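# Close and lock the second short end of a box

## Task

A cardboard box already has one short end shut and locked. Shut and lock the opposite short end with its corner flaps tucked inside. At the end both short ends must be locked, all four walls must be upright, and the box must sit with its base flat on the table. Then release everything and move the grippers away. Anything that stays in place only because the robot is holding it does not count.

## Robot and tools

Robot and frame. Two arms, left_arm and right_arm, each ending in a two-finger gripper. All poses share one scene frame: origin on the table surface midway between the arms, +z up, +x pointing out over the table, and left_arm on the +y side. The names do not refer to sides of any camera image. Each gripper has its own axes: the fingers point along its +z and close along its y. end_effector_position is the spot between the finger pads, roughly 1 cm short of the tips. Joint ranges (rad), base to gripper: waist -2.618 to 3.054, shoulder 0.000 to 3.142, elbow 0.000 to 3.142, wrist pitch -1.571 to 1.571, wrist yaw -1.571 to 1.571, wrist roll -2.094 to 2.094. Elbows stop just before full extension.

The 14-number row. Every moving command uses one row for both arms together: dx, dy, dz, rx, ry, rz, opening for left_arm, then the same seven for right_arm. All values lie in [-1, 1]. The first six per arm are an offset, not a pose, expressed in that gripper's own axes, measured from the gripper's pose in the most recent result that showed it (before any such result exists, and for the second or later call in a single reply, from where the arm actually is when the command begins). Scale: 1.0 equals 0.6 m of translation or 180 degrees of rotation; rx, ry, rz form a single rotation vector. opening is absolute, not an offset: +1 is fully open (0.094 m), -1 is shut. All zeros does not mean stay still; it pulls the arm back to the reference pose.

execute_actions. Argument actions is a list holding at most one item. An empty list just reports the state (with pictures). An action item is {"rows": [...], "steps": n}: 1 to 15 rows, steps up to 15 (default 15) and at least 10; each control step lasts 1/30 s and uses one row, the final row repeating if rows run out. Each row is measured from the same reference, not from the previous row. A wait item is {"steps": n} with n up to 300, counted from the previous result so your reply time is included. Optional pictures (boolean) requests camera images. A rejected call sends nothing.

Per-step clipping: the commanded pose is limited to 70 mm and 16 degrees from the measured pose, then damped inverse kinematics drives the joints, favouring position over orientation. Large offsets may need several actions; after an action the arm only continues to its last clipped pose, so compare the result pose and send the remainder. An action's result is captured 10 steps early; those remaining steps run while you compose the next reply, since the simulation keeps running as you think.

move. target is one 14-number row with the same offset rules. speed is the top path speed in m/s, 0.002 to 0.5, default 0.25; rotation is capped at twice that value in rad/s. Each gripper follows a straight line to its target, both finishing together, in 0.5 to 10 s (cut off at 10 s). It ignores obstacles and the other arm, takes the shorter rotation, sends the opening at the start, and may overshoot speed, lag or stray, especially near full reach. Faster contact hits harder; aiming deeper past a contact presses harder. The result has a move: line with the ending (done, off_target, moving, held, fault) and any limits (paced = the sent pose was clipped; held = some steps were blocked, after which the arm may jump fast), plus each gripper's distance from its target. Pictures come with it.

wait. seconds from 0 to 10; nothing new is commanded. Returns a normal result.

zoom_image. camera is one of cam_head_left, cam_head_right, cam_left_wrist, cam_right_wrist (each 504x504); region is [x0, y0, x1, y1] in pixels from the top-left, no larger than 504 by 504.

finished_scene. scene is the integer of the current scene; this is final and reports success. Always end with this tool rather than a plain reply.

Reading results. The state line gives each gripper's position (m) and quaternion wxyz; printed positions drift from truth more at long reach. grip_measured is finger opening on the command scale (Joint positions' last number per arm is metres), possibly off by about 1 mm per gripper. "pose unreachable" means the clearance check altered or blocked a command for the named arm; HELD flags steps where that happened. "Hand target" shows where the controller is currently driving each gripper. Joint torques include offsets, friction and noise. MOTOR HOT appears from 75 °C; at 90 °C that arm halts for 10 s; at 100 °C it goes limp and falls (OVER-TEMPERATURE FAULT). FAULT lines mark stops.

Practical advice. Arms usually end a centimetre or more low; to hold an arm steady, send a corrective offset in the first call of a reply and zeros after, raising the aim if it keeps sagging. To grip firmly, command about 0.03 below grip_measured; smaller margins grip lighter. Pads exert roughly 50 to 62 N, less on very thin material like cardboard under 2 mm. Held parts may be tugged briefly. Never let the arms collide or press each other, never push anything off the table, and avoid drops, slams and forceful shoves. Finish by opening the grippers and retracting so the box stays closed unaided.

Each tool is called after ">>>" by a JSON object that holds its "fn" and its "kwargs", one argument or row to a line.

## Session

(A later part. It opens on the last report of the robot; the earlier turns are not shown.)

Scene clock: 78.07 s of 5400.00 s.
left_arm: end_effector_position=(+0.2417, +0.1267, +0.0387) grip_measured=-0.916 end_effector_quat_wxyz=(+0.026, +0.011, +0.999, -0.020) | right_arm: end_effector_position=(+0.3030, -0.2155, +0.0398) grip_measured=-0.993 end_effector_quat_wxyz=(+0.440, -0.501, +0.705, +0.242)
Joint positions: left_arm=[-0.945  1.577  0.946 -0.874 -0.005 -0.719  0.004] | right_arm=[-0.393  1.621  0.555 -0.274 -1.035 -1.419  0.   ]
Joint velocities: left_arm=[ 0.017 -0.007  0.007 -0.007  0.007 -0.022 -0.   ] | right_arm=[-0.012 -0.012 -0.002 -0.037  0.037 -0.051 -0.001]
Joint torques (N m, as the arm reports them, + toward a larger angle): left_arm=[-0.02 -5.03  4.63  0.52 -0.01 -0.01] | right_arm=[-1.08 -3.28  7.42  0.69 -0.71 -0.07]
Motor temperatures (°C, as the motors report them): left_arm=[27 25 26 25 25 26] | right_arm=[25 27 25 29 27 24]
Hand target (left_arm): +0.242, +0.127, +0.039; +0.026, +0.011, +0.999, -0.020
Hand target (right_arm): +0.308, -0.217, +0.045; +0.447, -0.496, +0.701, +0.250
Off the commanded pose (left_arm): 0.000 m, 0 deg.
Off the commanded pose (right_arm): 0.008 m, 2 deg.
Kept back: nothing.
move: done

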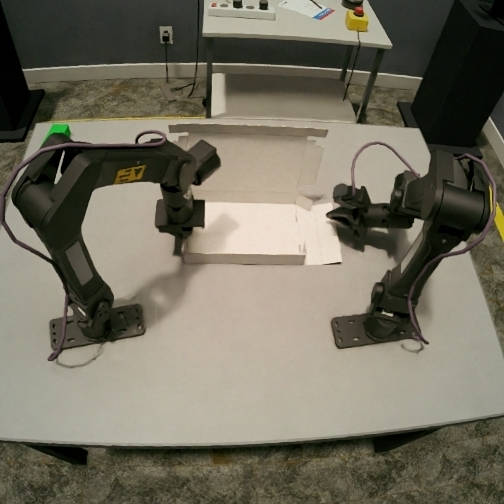

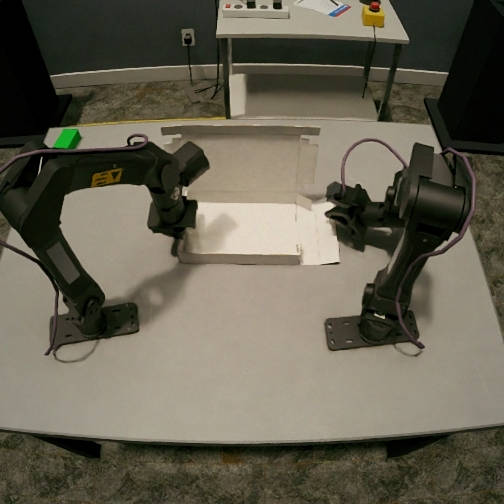

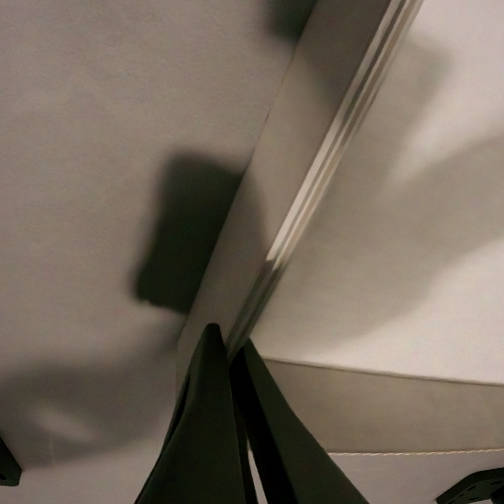

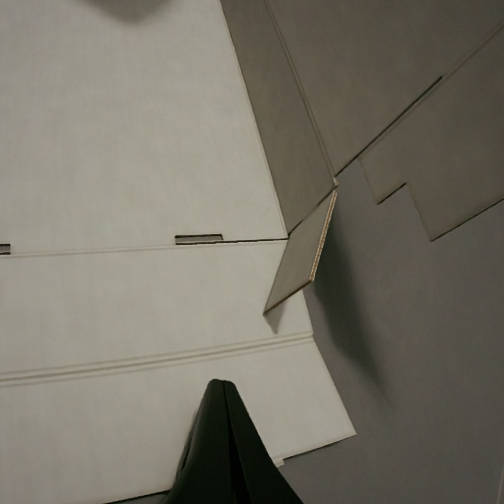

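>>> {"fn": "move", "kwargs": {
  "target": [0,0,0,0,0,0,-0.945, -0.012,-0.079,0.048,-0.027,-0.039,0.022,-1],
  "speed": 0.08
}}

Scene clock: 80.47 s of 5400.00 s.
left_arm: end_effector_position=(+0.2417, +0.1267, +0.0387) grip_measured=-0.916 end_effector_quat_wxyz=(+0.026, +0.011, +0.999, -0.020) | right_arm: end_effector_position=(+0.3522, -0.2116, +0.0292) grip_measured=-0.993 end_effector_quat_wxyz=(+0.444, -0.481, +0.692, +0.303)
Joint positions: left_arm=[-0.945  1.577  0.946 -0.874 -0.005 -0.719  0.004] | right_arm=[-0.354  1.903  0.78  -0.263 -1.129 -1.376  0.   ]
Joint velocities: left_arm=[-0.007 -0.017  0.002 -0.007 -0.051  0.022  0.001] | right_arm=[-0.032 -0.012 -0.012 -0.022 -0.022  0.066  0.   ]
Joint torques (N m, as the arm reports them, + toward a larger angle): left_arm=[-0.02 -5.03  4.63  0.52 -0.01 -0.01] | right_arm=[ 1.01 -6.08  7.01  0.76 -0.8   0.1 ]
Motor temperatures (°C, as the motors report them): left_arm=[27 25 26 25 25 26] | right_arm=[25 26 25 29 27 24]
Hand target (left_arm): +0.242, +0.127, +0.039; +0.026, +0.011, +0.999, -0.020
Hand target (right_arm): +0.358, -0.207, +0.036; +0.451, -0.479, +0.683, +0.316
Off the commanded pose (left_arm): 0.000 m, 0 deg.
Off the commanded pose (right_arm): 0.010 m, 2 deg.
Kept back: nothing.
move: done

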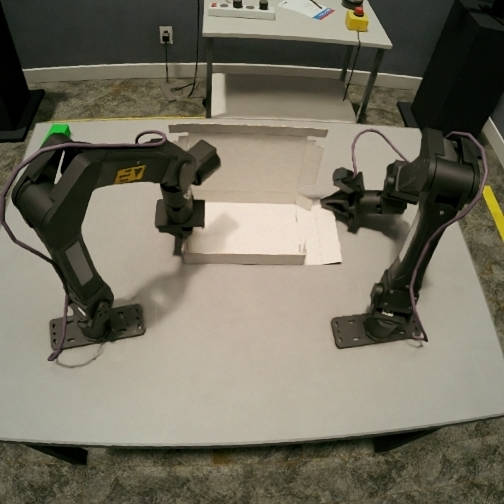

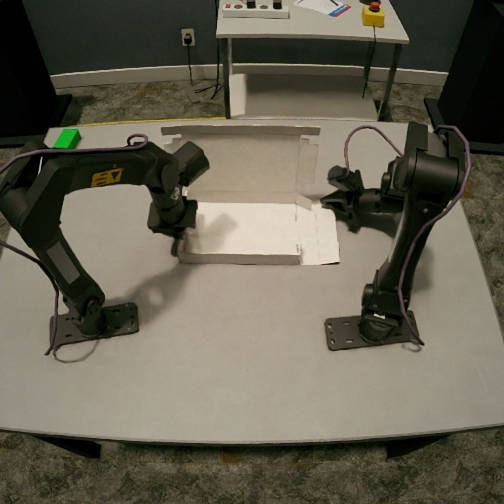

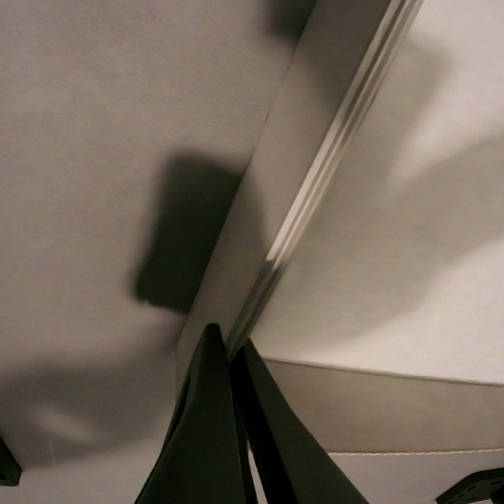

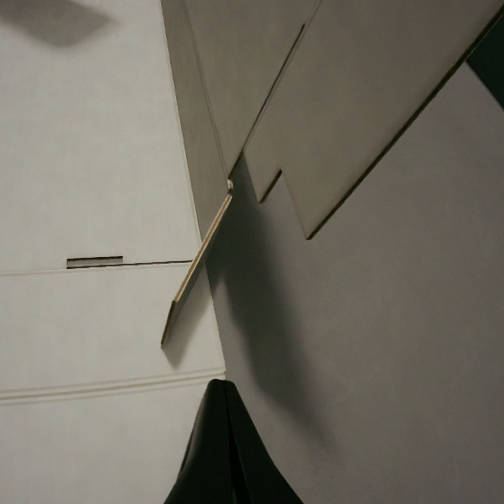

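>>> {"fn": "move", "kwargs": {
  "target": [0,0,0,0,0,0,-0.945, -0.035,0.067,0.054,0,0,0,-1],
  "speed": 0.04
}}

Scene clock: 82.80 s of 5400.00 s.
left_arm: end_effector_position=(+0.2420, +0.1270, +0.0387) grip_measured=-0.916 end_effector_quat_wxyz=(+0.027, +0.006, +0.999, -0.019) | right_arm: end_effector_position=(+0.3353, -0.1682, +0.0314) grip_measured=-0.993 end_effector_quat_wxyz=(+0.444, -0.481, +0.697, +0.292)
Joint positions: left_arm=[-0.945  1.577  0.946 -0.874 -0.007 -0.73   0.004] | right_arm=[-0.199  1.771  0.573  0.119 -1.053 -1.04   0.   ]
Joint velocities: left_arm=[-0.002  0.012 -0.002  0.022  0.022 -0.066 -0.   ] | right_arm=[ 0.002 -0.012  0.007 -0.022 -0.051 -0.051 -0.001]
Joint torques (N m, as the arm reports them, + toward a larger angle): left_arm=[-0.03 -5.03  4.64  0.51  0.04  0.11] | right_arm=[ 1.19 -7.27  2.88  1.33 -0.63  0.08]
Motor temperatures (°C, as the motors report them): left_arm=[27 25 26 25 25 26] | right_arm=[25 27 25 29 27 24]
Hand target (left_arm): +0.242, +0.127, +0.039; +0.026, +0.011, +0.999, -0.020
Hand target (right_arm): +0.328, -0.162, +0.035; +0.445, -0.481, +0.692, +0.303
Off the commanded pose (left_arm): 0.000 m, 1 deg.
Off the commanded pose (right_arm): 0.010 m, 1 deg.
Kept back: nothing.
move: done

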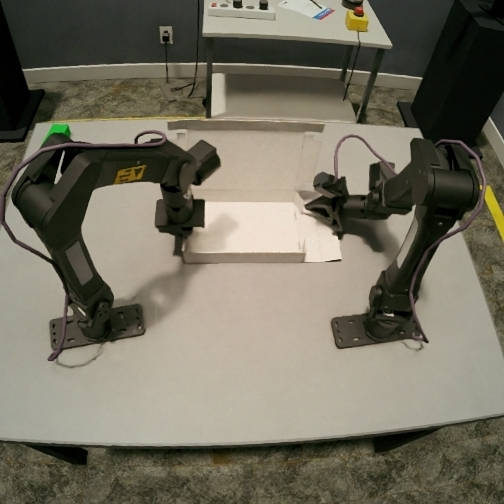

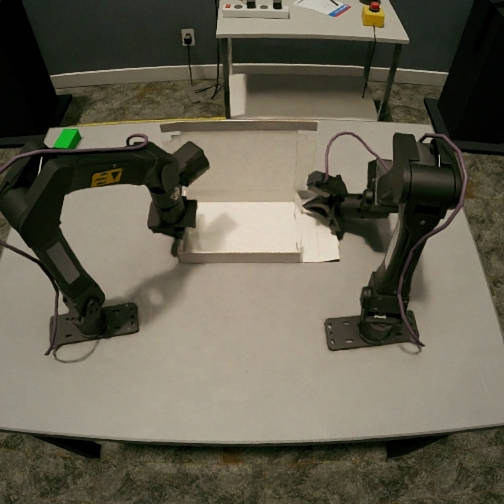

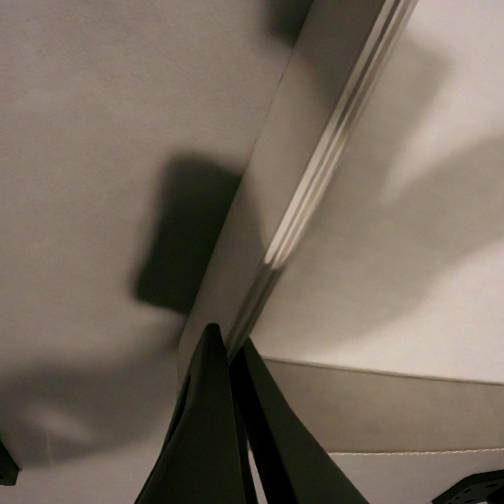

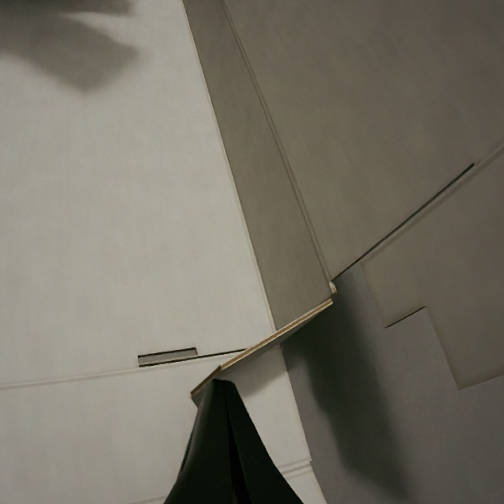

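>>> {"fn": "move", "kwargs": {
  "target": [0,0,0,0,0,0,-0.945, -0.0265,0.009,0.043,0,0,0,-1],
  "speed": 0.03
}}

Scene clock: 84.70 s of 5400.00 s.
left_arm: end_effector_position=(+0.2428, +0.1278, +0.0387) grip_measured=-0.916 end_effector_quat_wxyz=(+0.029, -0.003, +0.999, -0.017) | right_arm: end_effector_position=(+0.3515, -0.1450, +0.0361) grip_measured=-0.993 end_effector_quat_wxyz=(+0.449, -0.482, +0.700, +0.275)
Joint positions: left_arm=[-0.945  1.577  0.946 -0.874 -0.014 -0.748  0.004] | right_arm=[-0.094  1.771  0.573  0.291 -0.969 -0.865  0.   ]
Joint velocities: left_arm=[-0.002 -0.002  0.002 -0.007  0.066 -0.081  0.   ] | right_arm=[-0.007  0.012 -0.022  0.022 -0.037  0.051 -0.   ]
Joint torques (N m, as the arm reports them, + toward a larger angle): left_arm=[-0.06 -5.03  4.63  0.52  0.06  0.15] | right_arm=[ 1.23 -6.31  2.92  1.66 -0.57  0.15]
Motor temperatures (°C, as the motors report them): left_arm=[27 25 26 25 25 26] | right_arm=[25 27 25 29 27 24]
Hand target (left_arm): +0.242, +0.127, +0.039; +0.027, +0.006, +0.999, -0.019
Hand target (right_arm): +0.341, -0.139, +0.035; +0.444, -0.481, +0.698, +0.291
Off the commanded pose (left_arm): 0.001 m, 1 deg.
Off the commanded pose (right_arm): 0.012 m, 2 deg.
Kept back: nothing.
move: off_target (right_arm)

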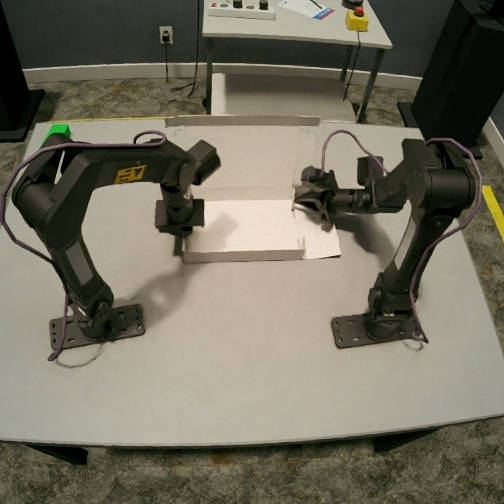

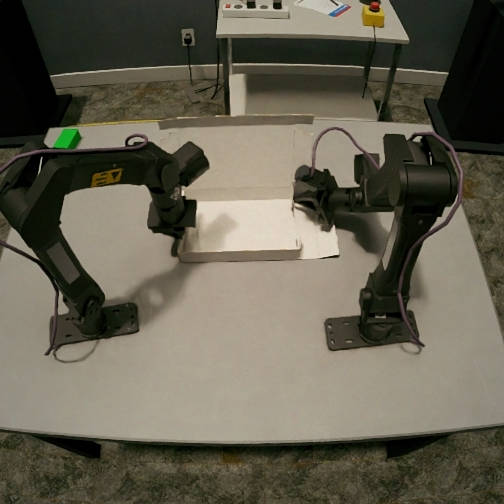

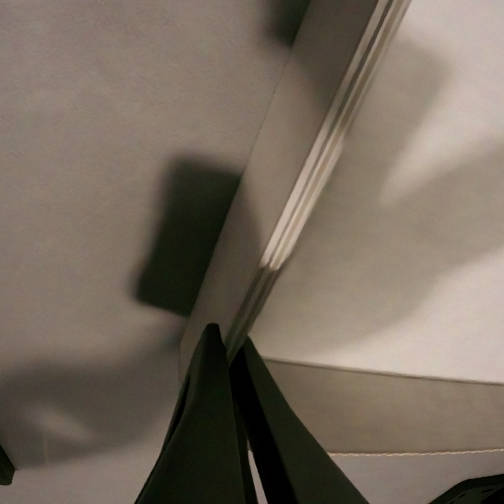

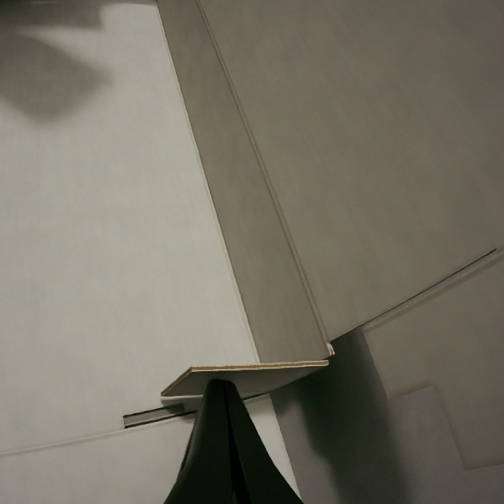

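>>> {"fn": "move", "kwargs": {
  "target": [0,0,0,0,0,0,-0.945, -0.015,0.025,0.035,0,0,-0.11,-1],
  "speed": 0.03
}}

Scene clock: 91.47 s of 5400.00 s.
left_arm: end_effector_position=(+0.2436, +0.1293, +0.0387) grip_measured=-0.916 end_effector_quat_wxyz=(+0.031, -0.014, +0.999, -0.014) | right_arm: end_effector_position=(+0.3611, -0.1256, +0.0397) grip_measured=-0.992 end_effector_quat_wxyz=(+0.495, -0.590, +0.613, +0.176)
Joint positions: left_arm=[-0.945  1.577  0.946 -0.876 -0.023 -0.77   0.004] | right_arm=[-0.008  1.771  0.558  0.434 -0.88  -1.076  0.   ]
Joint velocities: left_arm=[-0.007 -0.002 -0.007 -0.007  0.066 -0.066 -0.001] | right_arm=[ 0.017  0.002 -0.017 -0.081 -0.022 -0.022  0.   ]
Joint torques (N m, as the arm reports them, + toward a larger angle): left_arm=[-0.03 -5.02  4.62  0.53  0.07  0.2 ] | right_arm=[ 1.65 -6.2   2.53  1.79 -0.53 -0.11]
Motor temperatures (°C, as the motors report them): left_arm=[27 25 26 25 25 26] | right_arm=[25 26 25 29 27 24]
Hand target (left_arm): +0.243, +0.128, +0.039; +0.029, -0.003, +0.999, -0.017
Hand target (right_arm): +0.347, -0.119, +0.034; -0.489, +0.595, -0.607, -0.194
Off the commanded pose (left_arm): 0.002 m, 1 deg.
Off the commanded pose (right_arm): 0.017 m, 2 deg.
Kept back: nothing.
move: off_target (right_arm)

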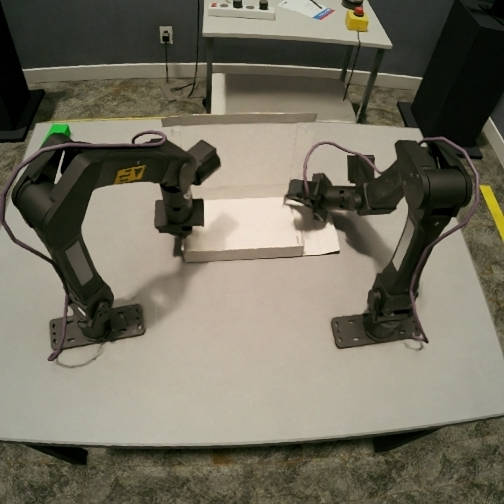

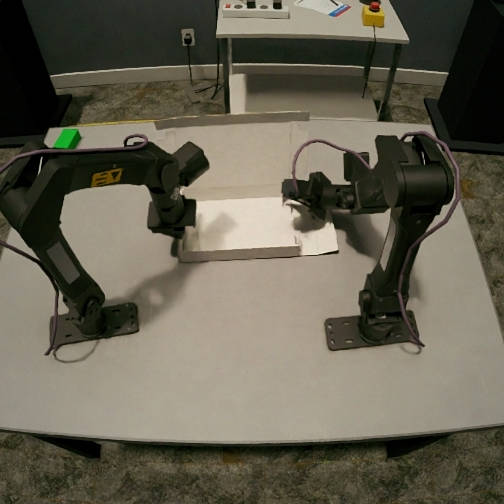

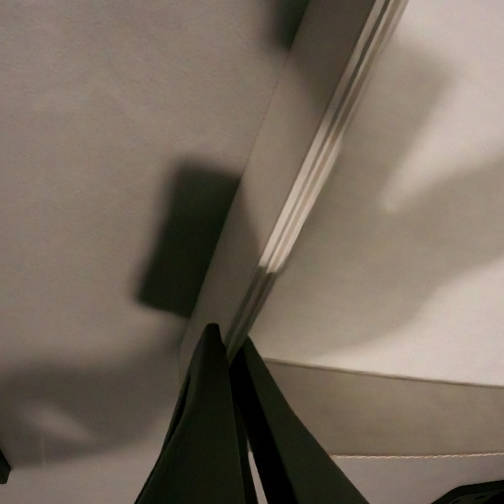

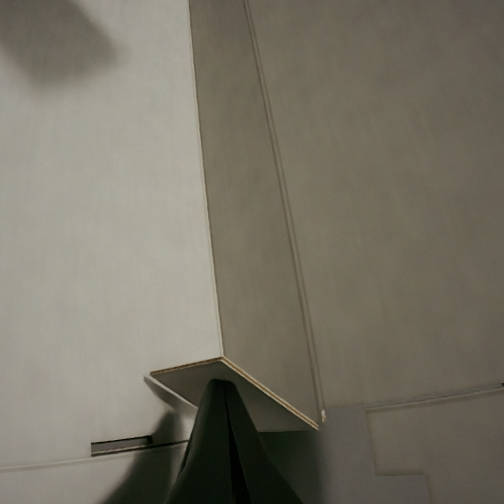

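>>> {"fn": "move", "kwargs": {
  "target": [0,0,0,0,0,0.03,-0.945, -0.005,-0.005,0.028,0,0,0,-1],
  "speed": 0.03
}}

Scene clock: 94.70 s of 5400.00 s.
left_arm: end_effector_position=(+0.2454, +0.1312, +0.0388) grip_measured=-0.916 end_effector_quat_wxyz=(+0.036, +0.005, +0.999, -0.008) | right_arm: end_effector_position=(+0.3636, -0.1179, +0.0308) grip_measured=-0.992 end_effector_quat_wxyz=(+0.489, -0.590, +0.619, +0.171)
Joint positions: left_arm=[-0.945  1.577  0.946 -0.876 -0.038 -0.731  0.004] | right_arm=[ 0.028  1.807  0.558  0.486 -0.836 -1.043  0.   ]
Joint velocities: left_arm=[-0.027 -0.007  0.002 -0.037  0.007 -0.051  0.001] | right_arm=[ 0.002 -0.007 -0.017 -0.051 -0.037  0.095  0.001]
Joint torques (N m, as the arm reports them, + toward a larger angle): left_arm=[-0.09 -5.05  4.62  0.51  0.11  0.51] | right_arm=[ 1.14 -5.38  7.02  1.82 -0.38  0.14]
Motor temperatures (°C, as the motors report them): left_arm=[27 25 26 25 25 26] | right_arm=[25 26 25 30 27 24]
Hand target (left_arm): +0.244, +0.129, +0.039; +0.032, +0.032, +0.999, -0.012
Hand target (right_arm): +0.370, -0.111, +0.036; -0.495, +0.590, -0.613, -0.175
Off the commanded pose (left_arm): 0.003 m, 3 deg.
Off the commanded pose (right_arm): 0.010 m, 1 deg.
Kept back: nothing.
move: off_target (left_arm)

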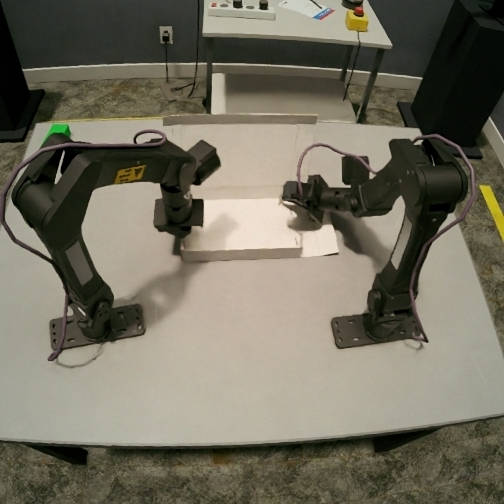

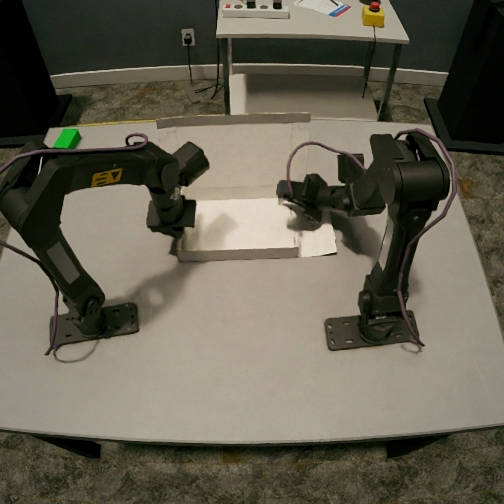

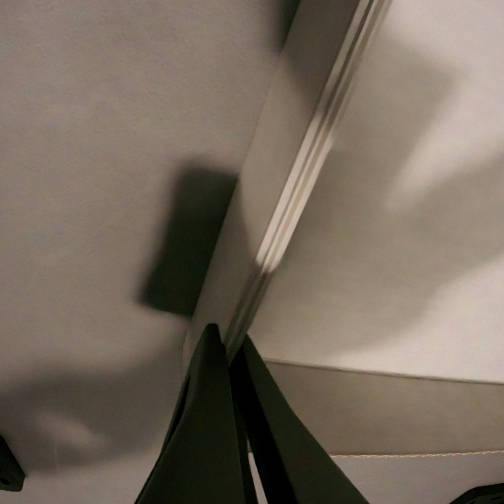

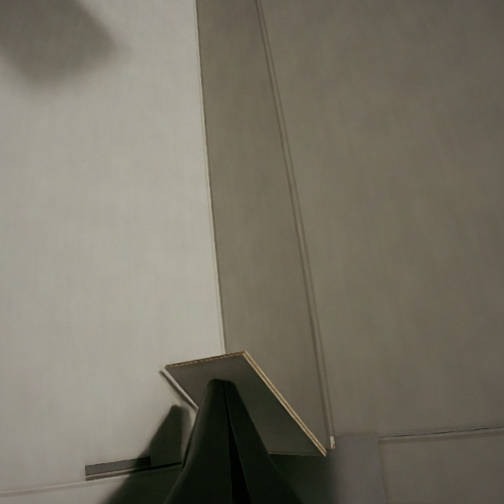

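>>> {"fn": "move", "kwargs": {
  "target": [0,0,0,0,0,0.03,-0.945, -0.018,-0.012,0.022,0,0,0,-1],
  "speed": 0.03
}}

Scene clock: 96.77 s of 5400.00 s.
left_arm: end_effector_position=(+0.2466, +0.1326, +0.0389) grip_measured=-0.916 end_effector_quat_wxyz=(+0.040, +0.025, +0.999, -0.003) | right_arm: end_effector_position=(+0.3618, -0.1103, +0.0271) grip_measured=-0.992 end_effector_quat_wxyz=(+0.479, -0.590, +0.628, +0.170)
Joint positions: left_arm=[-0.945  1.577  0.946 -0.876 -0.048 -0.691  0.004] | right_arm=[ 0.064  1.807  0.558  0.486 -0.795 -1.013  0.   ]
Joint velocities: left_arm=[-0.002 -0.002 -0.002 -0.037 -0.022 -0.022  0.   ] | right_arm=[ 0.012  0.002  0.007  0.081  0.007  0.051 -0.   ]
Joint torques (N m, as the arm reports them, + toward a larger angle): left_arm=[-0.08 -5.04  4.62  0.52  0.06  0.5 ] | right_arm=[ 1.2  -5.49  8.49  1.87 -0.33  0.12]
Motor temperatures (°C, as the motors report them): left_arm=[27 25 26 25 25 26] | right_arm=[25 26 25 30 27 24]
Hand target (left_arm): +0.245, +0.131, +0.039; +0.037, +0.052, +0.998, -0.006
Hand target (right_arm): +0.373, -0.103, +0.036; -0.489, +0.590, -0.619, -0.171
Off the commanded pose (left_arm): 0.002 m, 3 deg.
Off the commanded pose (right_arm): 0.016 m, 2 deg.
Kept back: nothing.
move: off_target (left_arm, right_arm)

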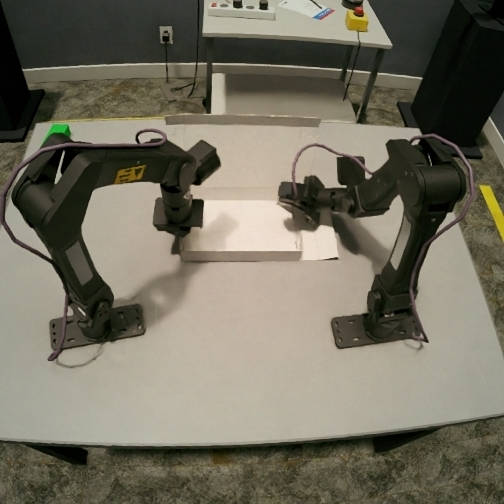

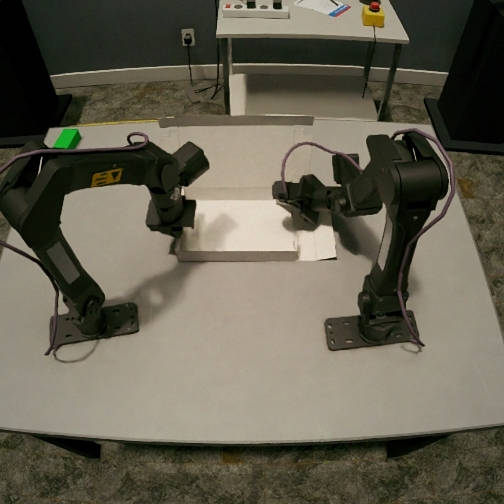

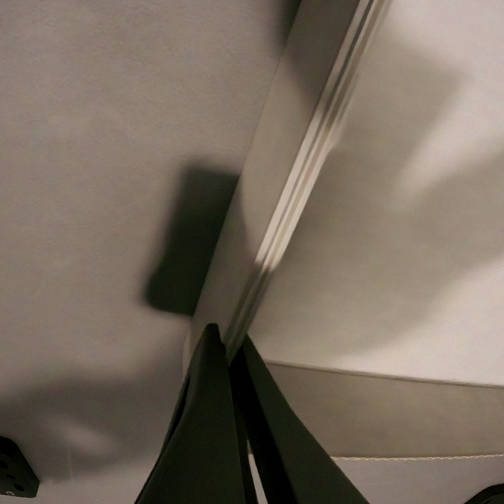

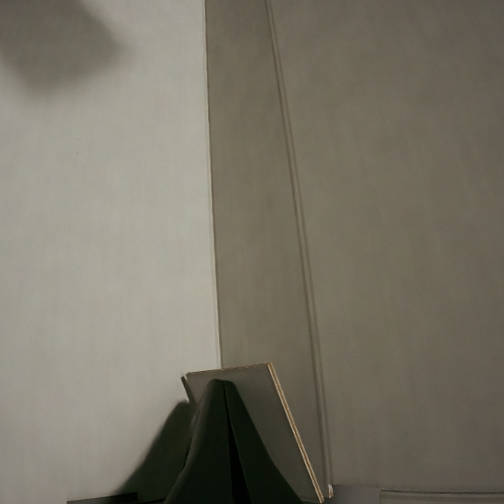

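>>> {"fn": "move", "kwargs": {
  "target": [0,0,0,0,0,0,-0.945, -0.012,0.0535,-0.133,0,0,0.11,-1],
  "speed": 0.1
}}

Scene clock: 99.73 s of 5400.00 s.
left_arm: end_effector_position=(+0.2465, +0.1325, +0.0388) grip_measured=-0.916 end_effector_quat_wxyz=(+0.039, +0.020, +0.999, -0.004) | right_arm: end_effector_position=(+0.3089, -0.1602, +0.0597) grip_measured=-0.993 end_effector_quat_wxyz=(+0.445, -0.480, +0.718, +0.237)
Joint positions: left_arm=[-0.945  1.577  0.946 -0.876 -0.047 -0.701  0.004] | right_arm=[-0.128  1.449  0.429  0.097 -0.906 -0.905  0.   ]
Joint velocities: left_arm=[ 0.012 -0.012 -0.007 -0.037  0.066  0.037 -0.001] | right_arm=[-0.012  0.007 -0.002  0.022 -0.022  0.037  0.   ]
Joint torques (N m, as the arm reports them, + toward a larger angle): left_arm=[-0.03 -5.03  4.64  0.51 -0.05  0.09] | right_arm=[-1.18 -5.3   4.25  1.39 -0.59  0.03]
Motor temperatures (°C, as the motors report them): left_arm=[27 25 26 25 25 26] | right_arm=[25 26 25 30 27 24]
Hand target (left_arm): +0.247, +0.133, +0.039; +0.040, +0.025, +0.999, -0.003
Hand target (right_arm): +0.301, -0.160, +0.060; +0.442, -0.473, +0.720, +0.250
Off the commanded pose (left_arm): 0.000 m, 1 deg.
Off the commanded pose (right_arm): 0.009 m, 2 deg.
Kept back: nothing.
move: done

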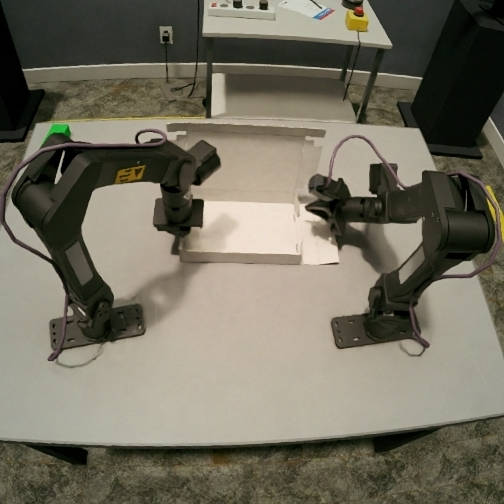

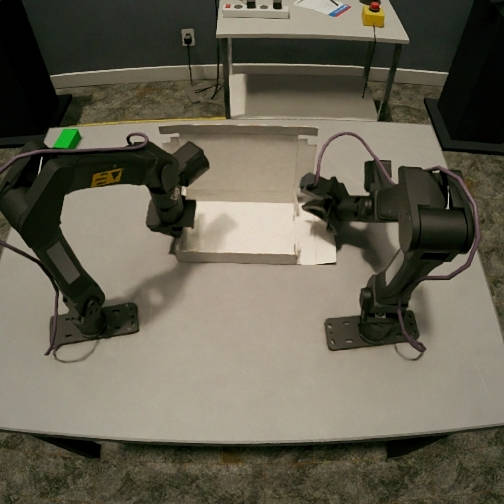

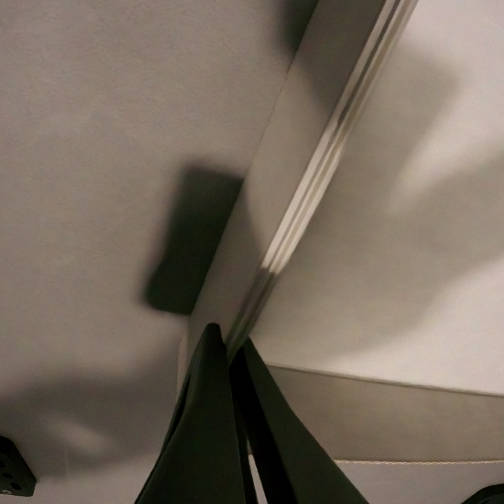

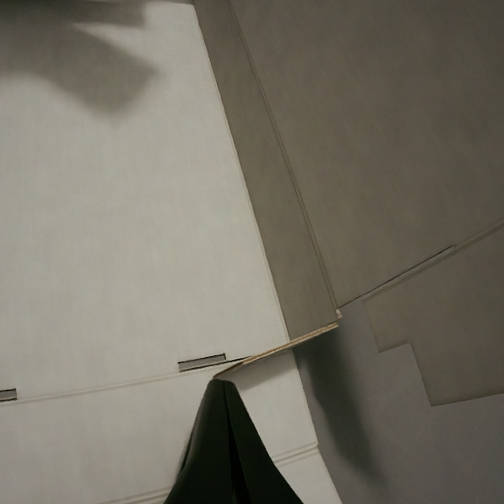

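>>> {"fn": "zoom_image", "kwargs": {
  "camera": "cam_head_left",
  "region": [270, 170, 370, 280]
}}

Region (270, 170, 370, 280) of cam_head_left's 504x504 image, scaled by 4.582, with more detail than that image has; it fills the left 458 columns of this view, and the rest is white.

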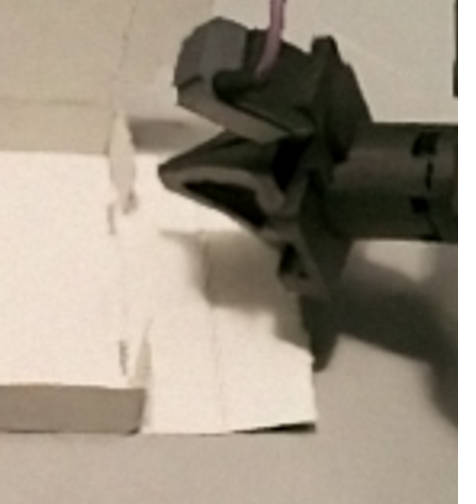

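>>> {"fn": "move", "kwargs": {
  "target": [0,0,0,0,0,0,-0.945, 0.1315,-0.0105,-0.1555,-0.039,-0.038,0.0115,-1],
  "speed": 0.12
}}

Scene clock: 104.63 s of 5400.00 s.
left_arm: end_effector_position=(+0.2465, +0.1325, +0.0388) grip_measured=-0.916 end_effector_quat_wxyz=(+0.039, +0.020, +0.999, -0.004) | right_arm: end_effector_position=(+0.2593, -0.2684, +0.0330) grip_measured=-0.993 end_effector_quat_wxyz=(+0.433, -0.468, +0.711, +0.297)
Joint positions: left_arm=[-0.945  1.577  0.946 -0.876 -0.047 -0.701  0.004] | right_arm=[-0.72   1.841  0.702 -0.9   -1.044 -2.081  0.   ]
Joint velocities: left_arm=[-0.007 -0.002 -0.002 -0.022 -0.007 -0.037  0.001] | right_arm=[-0.007 -0.007 -0.017  0.022  0.022 -0.051 -0.002]
Joint torques (N m, as the arm reports them, + toward a larger angle): left_arm=[-0.03 -5.02  4.63  0.51 -0.04 -0.01] | right_arm=[ 0.26 -4.35  5.93 -0.49 -0.57 -0.16]
Motor temperatures (°C, as the motors report them): left_arm=[27 25 26 25 25 26] | right_arm=[25 26 25 30 27 24]
Hand target (left_arm): +0.247, +0.132, +0.039; +0.039, +0.020, +0.999, -0.004
Hand target (right_arm): +0.265, -0.271, +0.037; +0.438, -0.467, +0.708, +0.300
Off the commanded pose (left_arm): 0.000 m, 0 deg.
Off the commanded pose (right_arm): 0.008 m, 5 deg.
joint sent to its limit (right arm) — the command would take joint 6 (wrist roll) past its lower limit, so that joint was sent only as far as its limit.
Kept back: nothing.
After step 90, 0.17 s passed at rest.
move: off_target (right_arm)

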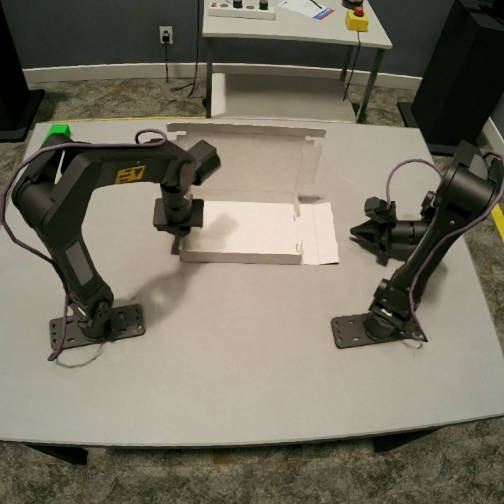

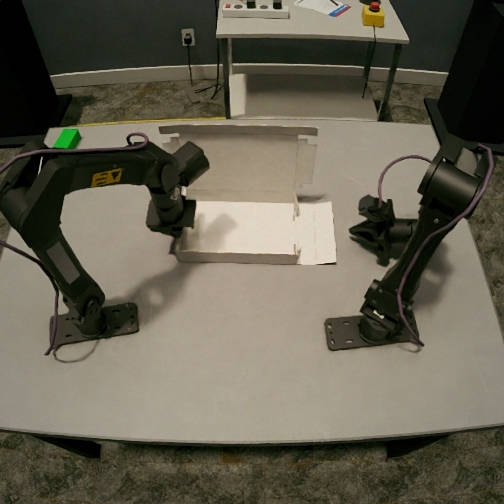

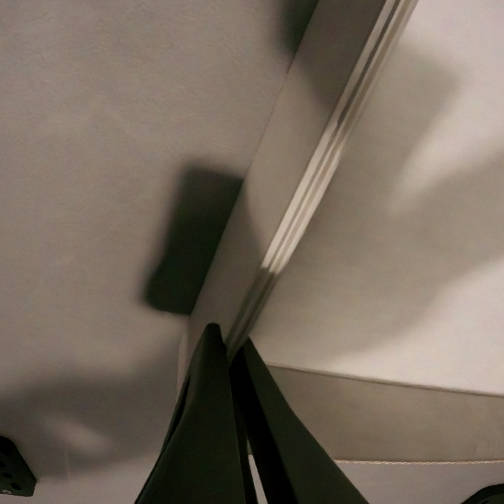

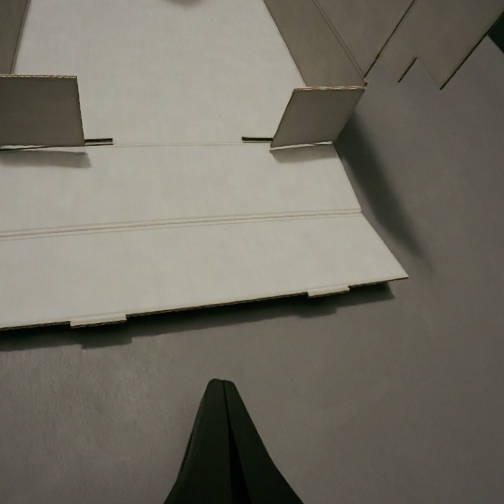

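>>> {"fn": "move", "kwargs": {
  "target": [0,0,0,0,0,0,-0.945, 0.0103,-0.003,0.0425,0,0,0,-1],
  "speed": 0.03
}}

Scene clock: 106.50 s of 5400.00 s.
left_arm: end_effector_position=(+0.2465, +0.1325, +0.0388) grip_measured=-0.916 end_effector_quat_wxyz=(+0.039, +0.020, +0.999, -0.004) | right_arm: end_effector_position=(+0.2748, -0.2602, +0.0173) grip_measured=-0.993 end_effector_quat_wxyz=(+0.431, -0.484, +0.711, +0.275)
Joint positions: left_arm=[-0.945  1.577  0.946 -0.876 -0.047 -0.701  0.004] | right_arm=[-0.64   1.841  0.664 -0.674 -1.051 -1.922  0.   ]
Joint velocities: left_arm=[-0.027  0.017  0.017 -0.051  0.051 -0.007  0.   ] | right_arm=[-0.002 -0.002  0.002 -0.022  0.022  0.11   0.001]
Joint torques (N m, as the arm reports them, + toward a larger angle): left_arm=[-0.02 -5.02  4.63  0.51 -0.04 -0.01] | right_arm=[ 0.78 -4.51  1.56  0.02 -0.74  0.1 ]
Motor temperatures (°C, as the motors report them): left_arm=[27 25 26 25 25 26] | right_arm=[25 26 25 30 27 24]
Hand target (left_arm): +0.247, +0.132, +0.039; +0.039, +0.020, +0.999, -0.004
Hand target (right_arm): +0.269, -0.251, +0.016; +0.432, -0.468, +0.711, +0.297
Off the commanded pose (left_arm): 0.000 m, 0 deg.
Off the commanded pose (right_arm): 0.012 m, 3 deg.
Kept back: nothing.
move: off_target (right_arm)

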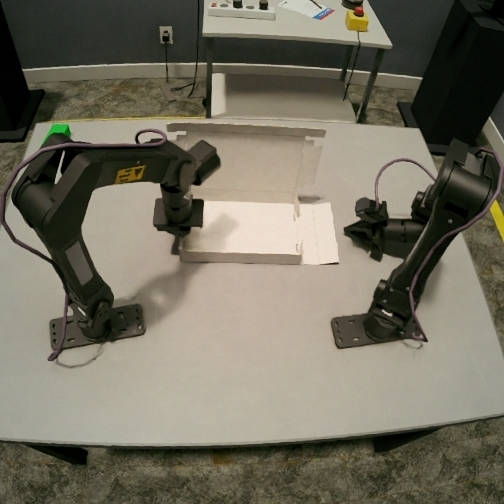

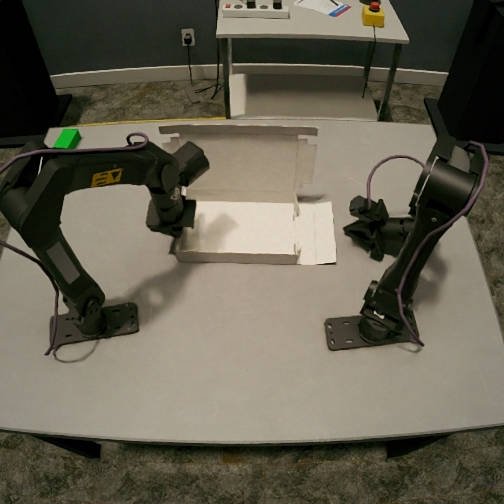

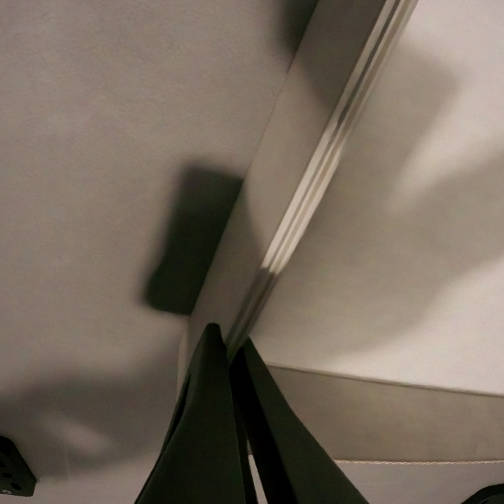

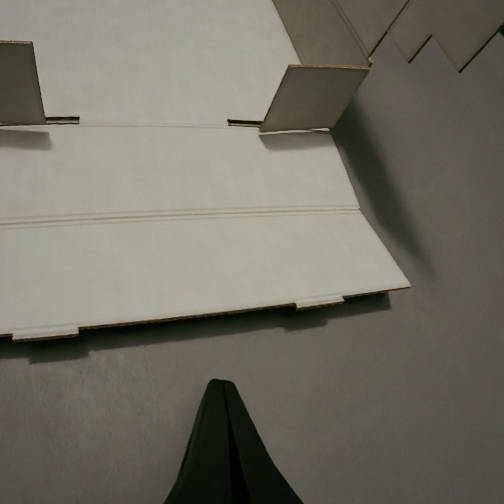

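>>> {"fn": "zoom_image", "kwargs": {
  "camera": "cam_head_left",
  "region": [310, 190, 410, 280]
}}

Region (310, 190, 410, 280) of cam_head_left's 504x504 image, scaled by 5.040, with more detail than that image has; it fills the top 454 rows of this view, and the rest is white.

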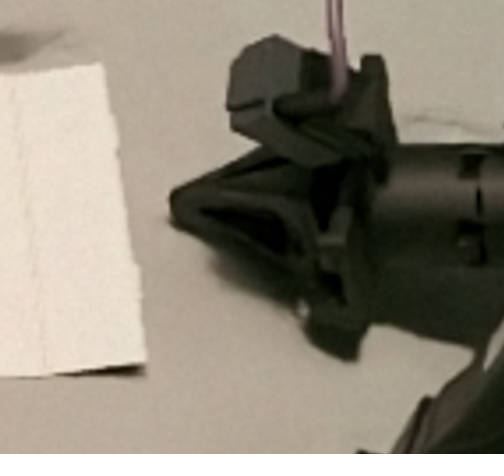

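>>> {"fn": "move", "kwargs": {
  "target": [0,0,0,0,0,0,-0.945, -0.004,0.027,0.031,0,0,0,-1],
  "speed": 0.025
}}

Scene clock: 108.60 s of 5400.00 s.
left_arm: end_effector_position=(+0.2465, +0.1325, +0.0388) grip_measured=-0.916 end_effector_quat_wxyz=(+0.039, +0.020, +0.999, -0.004) | right_arm: end_effector_position=(+0.2708, -0.2448, +0.0076) grip_measured=-0.993 end_effector_quat_wxyz=(+0.427, -0.490, +0.712, +0.266)
Joint positions: left_arm=[-0.945  1.577  0.946 -0.876 -0.047 -0.701  0.004] | right_arm=[-0.58   1.803  0.575 -0.504 -1.046 -1.801  0.   ]
Joint velocities: left_arm=[-0.007 -0.032  0.007  0.007 -0.037 -0.022  0.   ] | right_arm=[-0.007  0.012 -0.022  0.081 -0.022  0.095 -0.   ]
Joint torques (N m, as the arm reports them, + toward a larger angle): left_arm=[-0.02 -5.03  4.63  0.51 -0.04 -0.01] | right_arm=[ 0.98 -6.35  1.66  0.33 -0.64  0.14]
Motor temperatures (°C, as the motors report them): left_arm=[27 25 26 25 25 26] | right_arm=[25 26 25 29 27 24]
Hand target (left_arm): +0.247, +0.132, +0.039; +0.039, +0.020, +0.999, -0.004
Hand target (right_arm): +0.267, -0.238, +0.010; +0.431, -0.484, +0.711, +0.275
Off the commanded pose (left_arm): 0.000 m, 0 deg.
Off the commanded pose (right_arm): 0.008 m, 1 deg.
Kept back: nothing.
move: done

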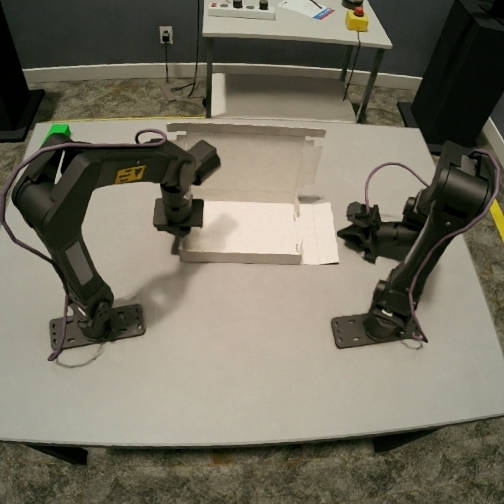

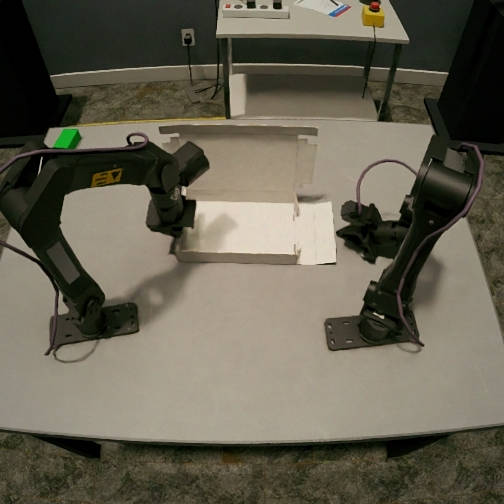

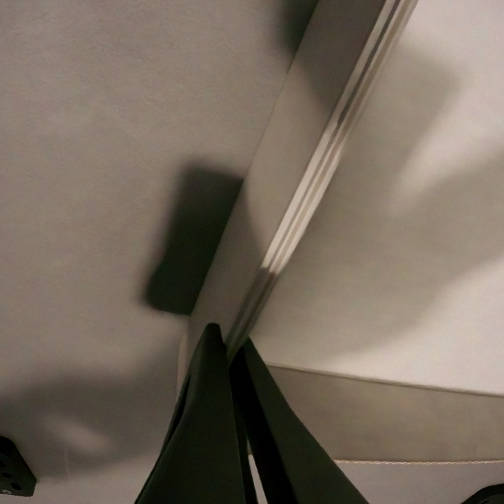

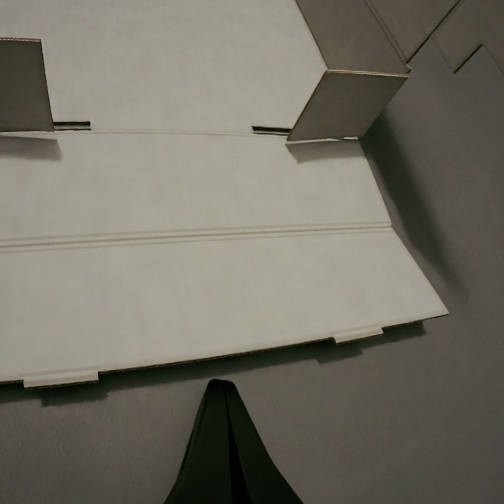

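>>> {"fn": "move", "kwargs": {
  "target": [0,0,0,0,0,0,-0.945, -0.028,0.026,0.038,0,0,0,-1],
  "speed": 0.025
}}

Scene clock: 110.47 s of 5400.00 s.
left_arm: end_effector_position=(+0.2465, +0.1325, +0.0388) grip_measured=-0.916 end_effector_quat_wxyz=(+0.039, +0.020, +0.999, -0.004) | right_arm: end_effector_position=(+0.2733, -0.2205, +0.0081) grip_measured=-0.993 end_effector_quat_wxyz=(+0.425, -0.496, +0.714, +0.253)
Joint positions: left_arm=[-0.945  1.577  0.946 -0.876 -0.047 -0.701  0.004] | right_arm=[-0.458  1.702  0.47  -0.263 -1.032 -1.553  0.   ]
Joint velocities: left_arm=[-0.012 -0.012 -0.007  0.051 -0.037 -0.007  0.001] | right_arm=[ 0.002  0.007 -0.027 -0.007 -0.051  0.081 -0.   ]
Joint torques (N m, as the arm reports them, + toward a larger angle): left_arm=[-0.01 -5.02  4.62  0.51 -0.04 -0.01] | right_arm=[ 1.14 -5.53  1.98  0.68 -0.69  0.1 ]
Motor temperatures (°C, as the motors report them): left_arm=[27 25 26 25 25 26] | right_arm=[25 26 25 29 27 24]
Hand target (left_arm): +0.247, +0.132, +0.039; +0.040, +0.020, +0.999, -0.004
Hand target (right_arm): +0.267, -0.213, +0.010; +0.427, -0.490, +0.712, +0.266
Off the commanded pose (left_arm): 0.000 m, 0 deg.
Off the commanded pose (right_arm): 0.010 m, 2 deg.
Kept back: nothing.
move: done

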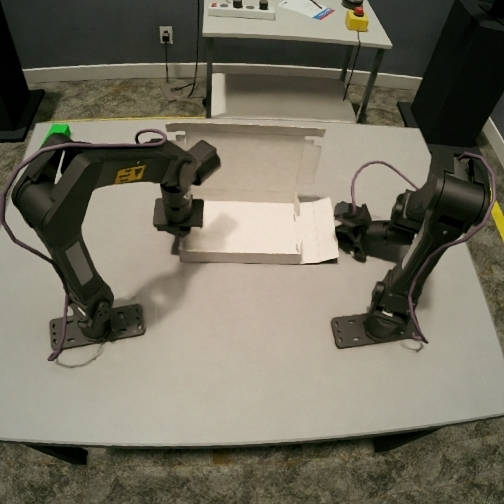

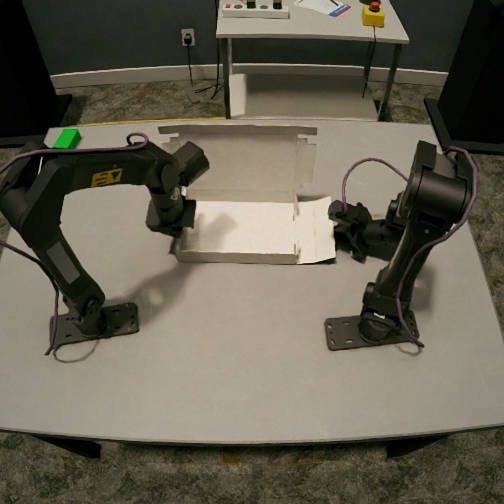

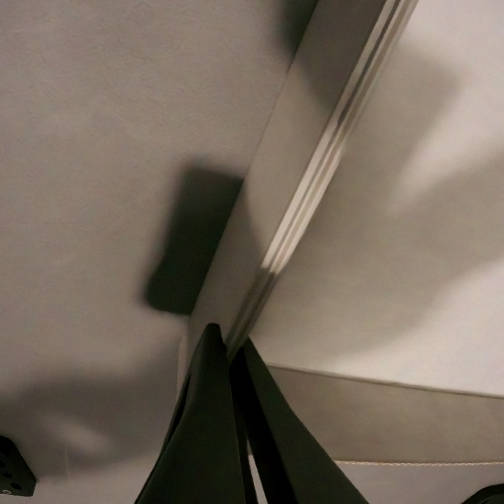

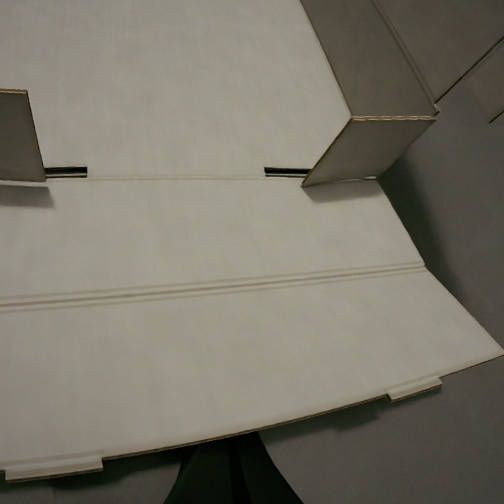

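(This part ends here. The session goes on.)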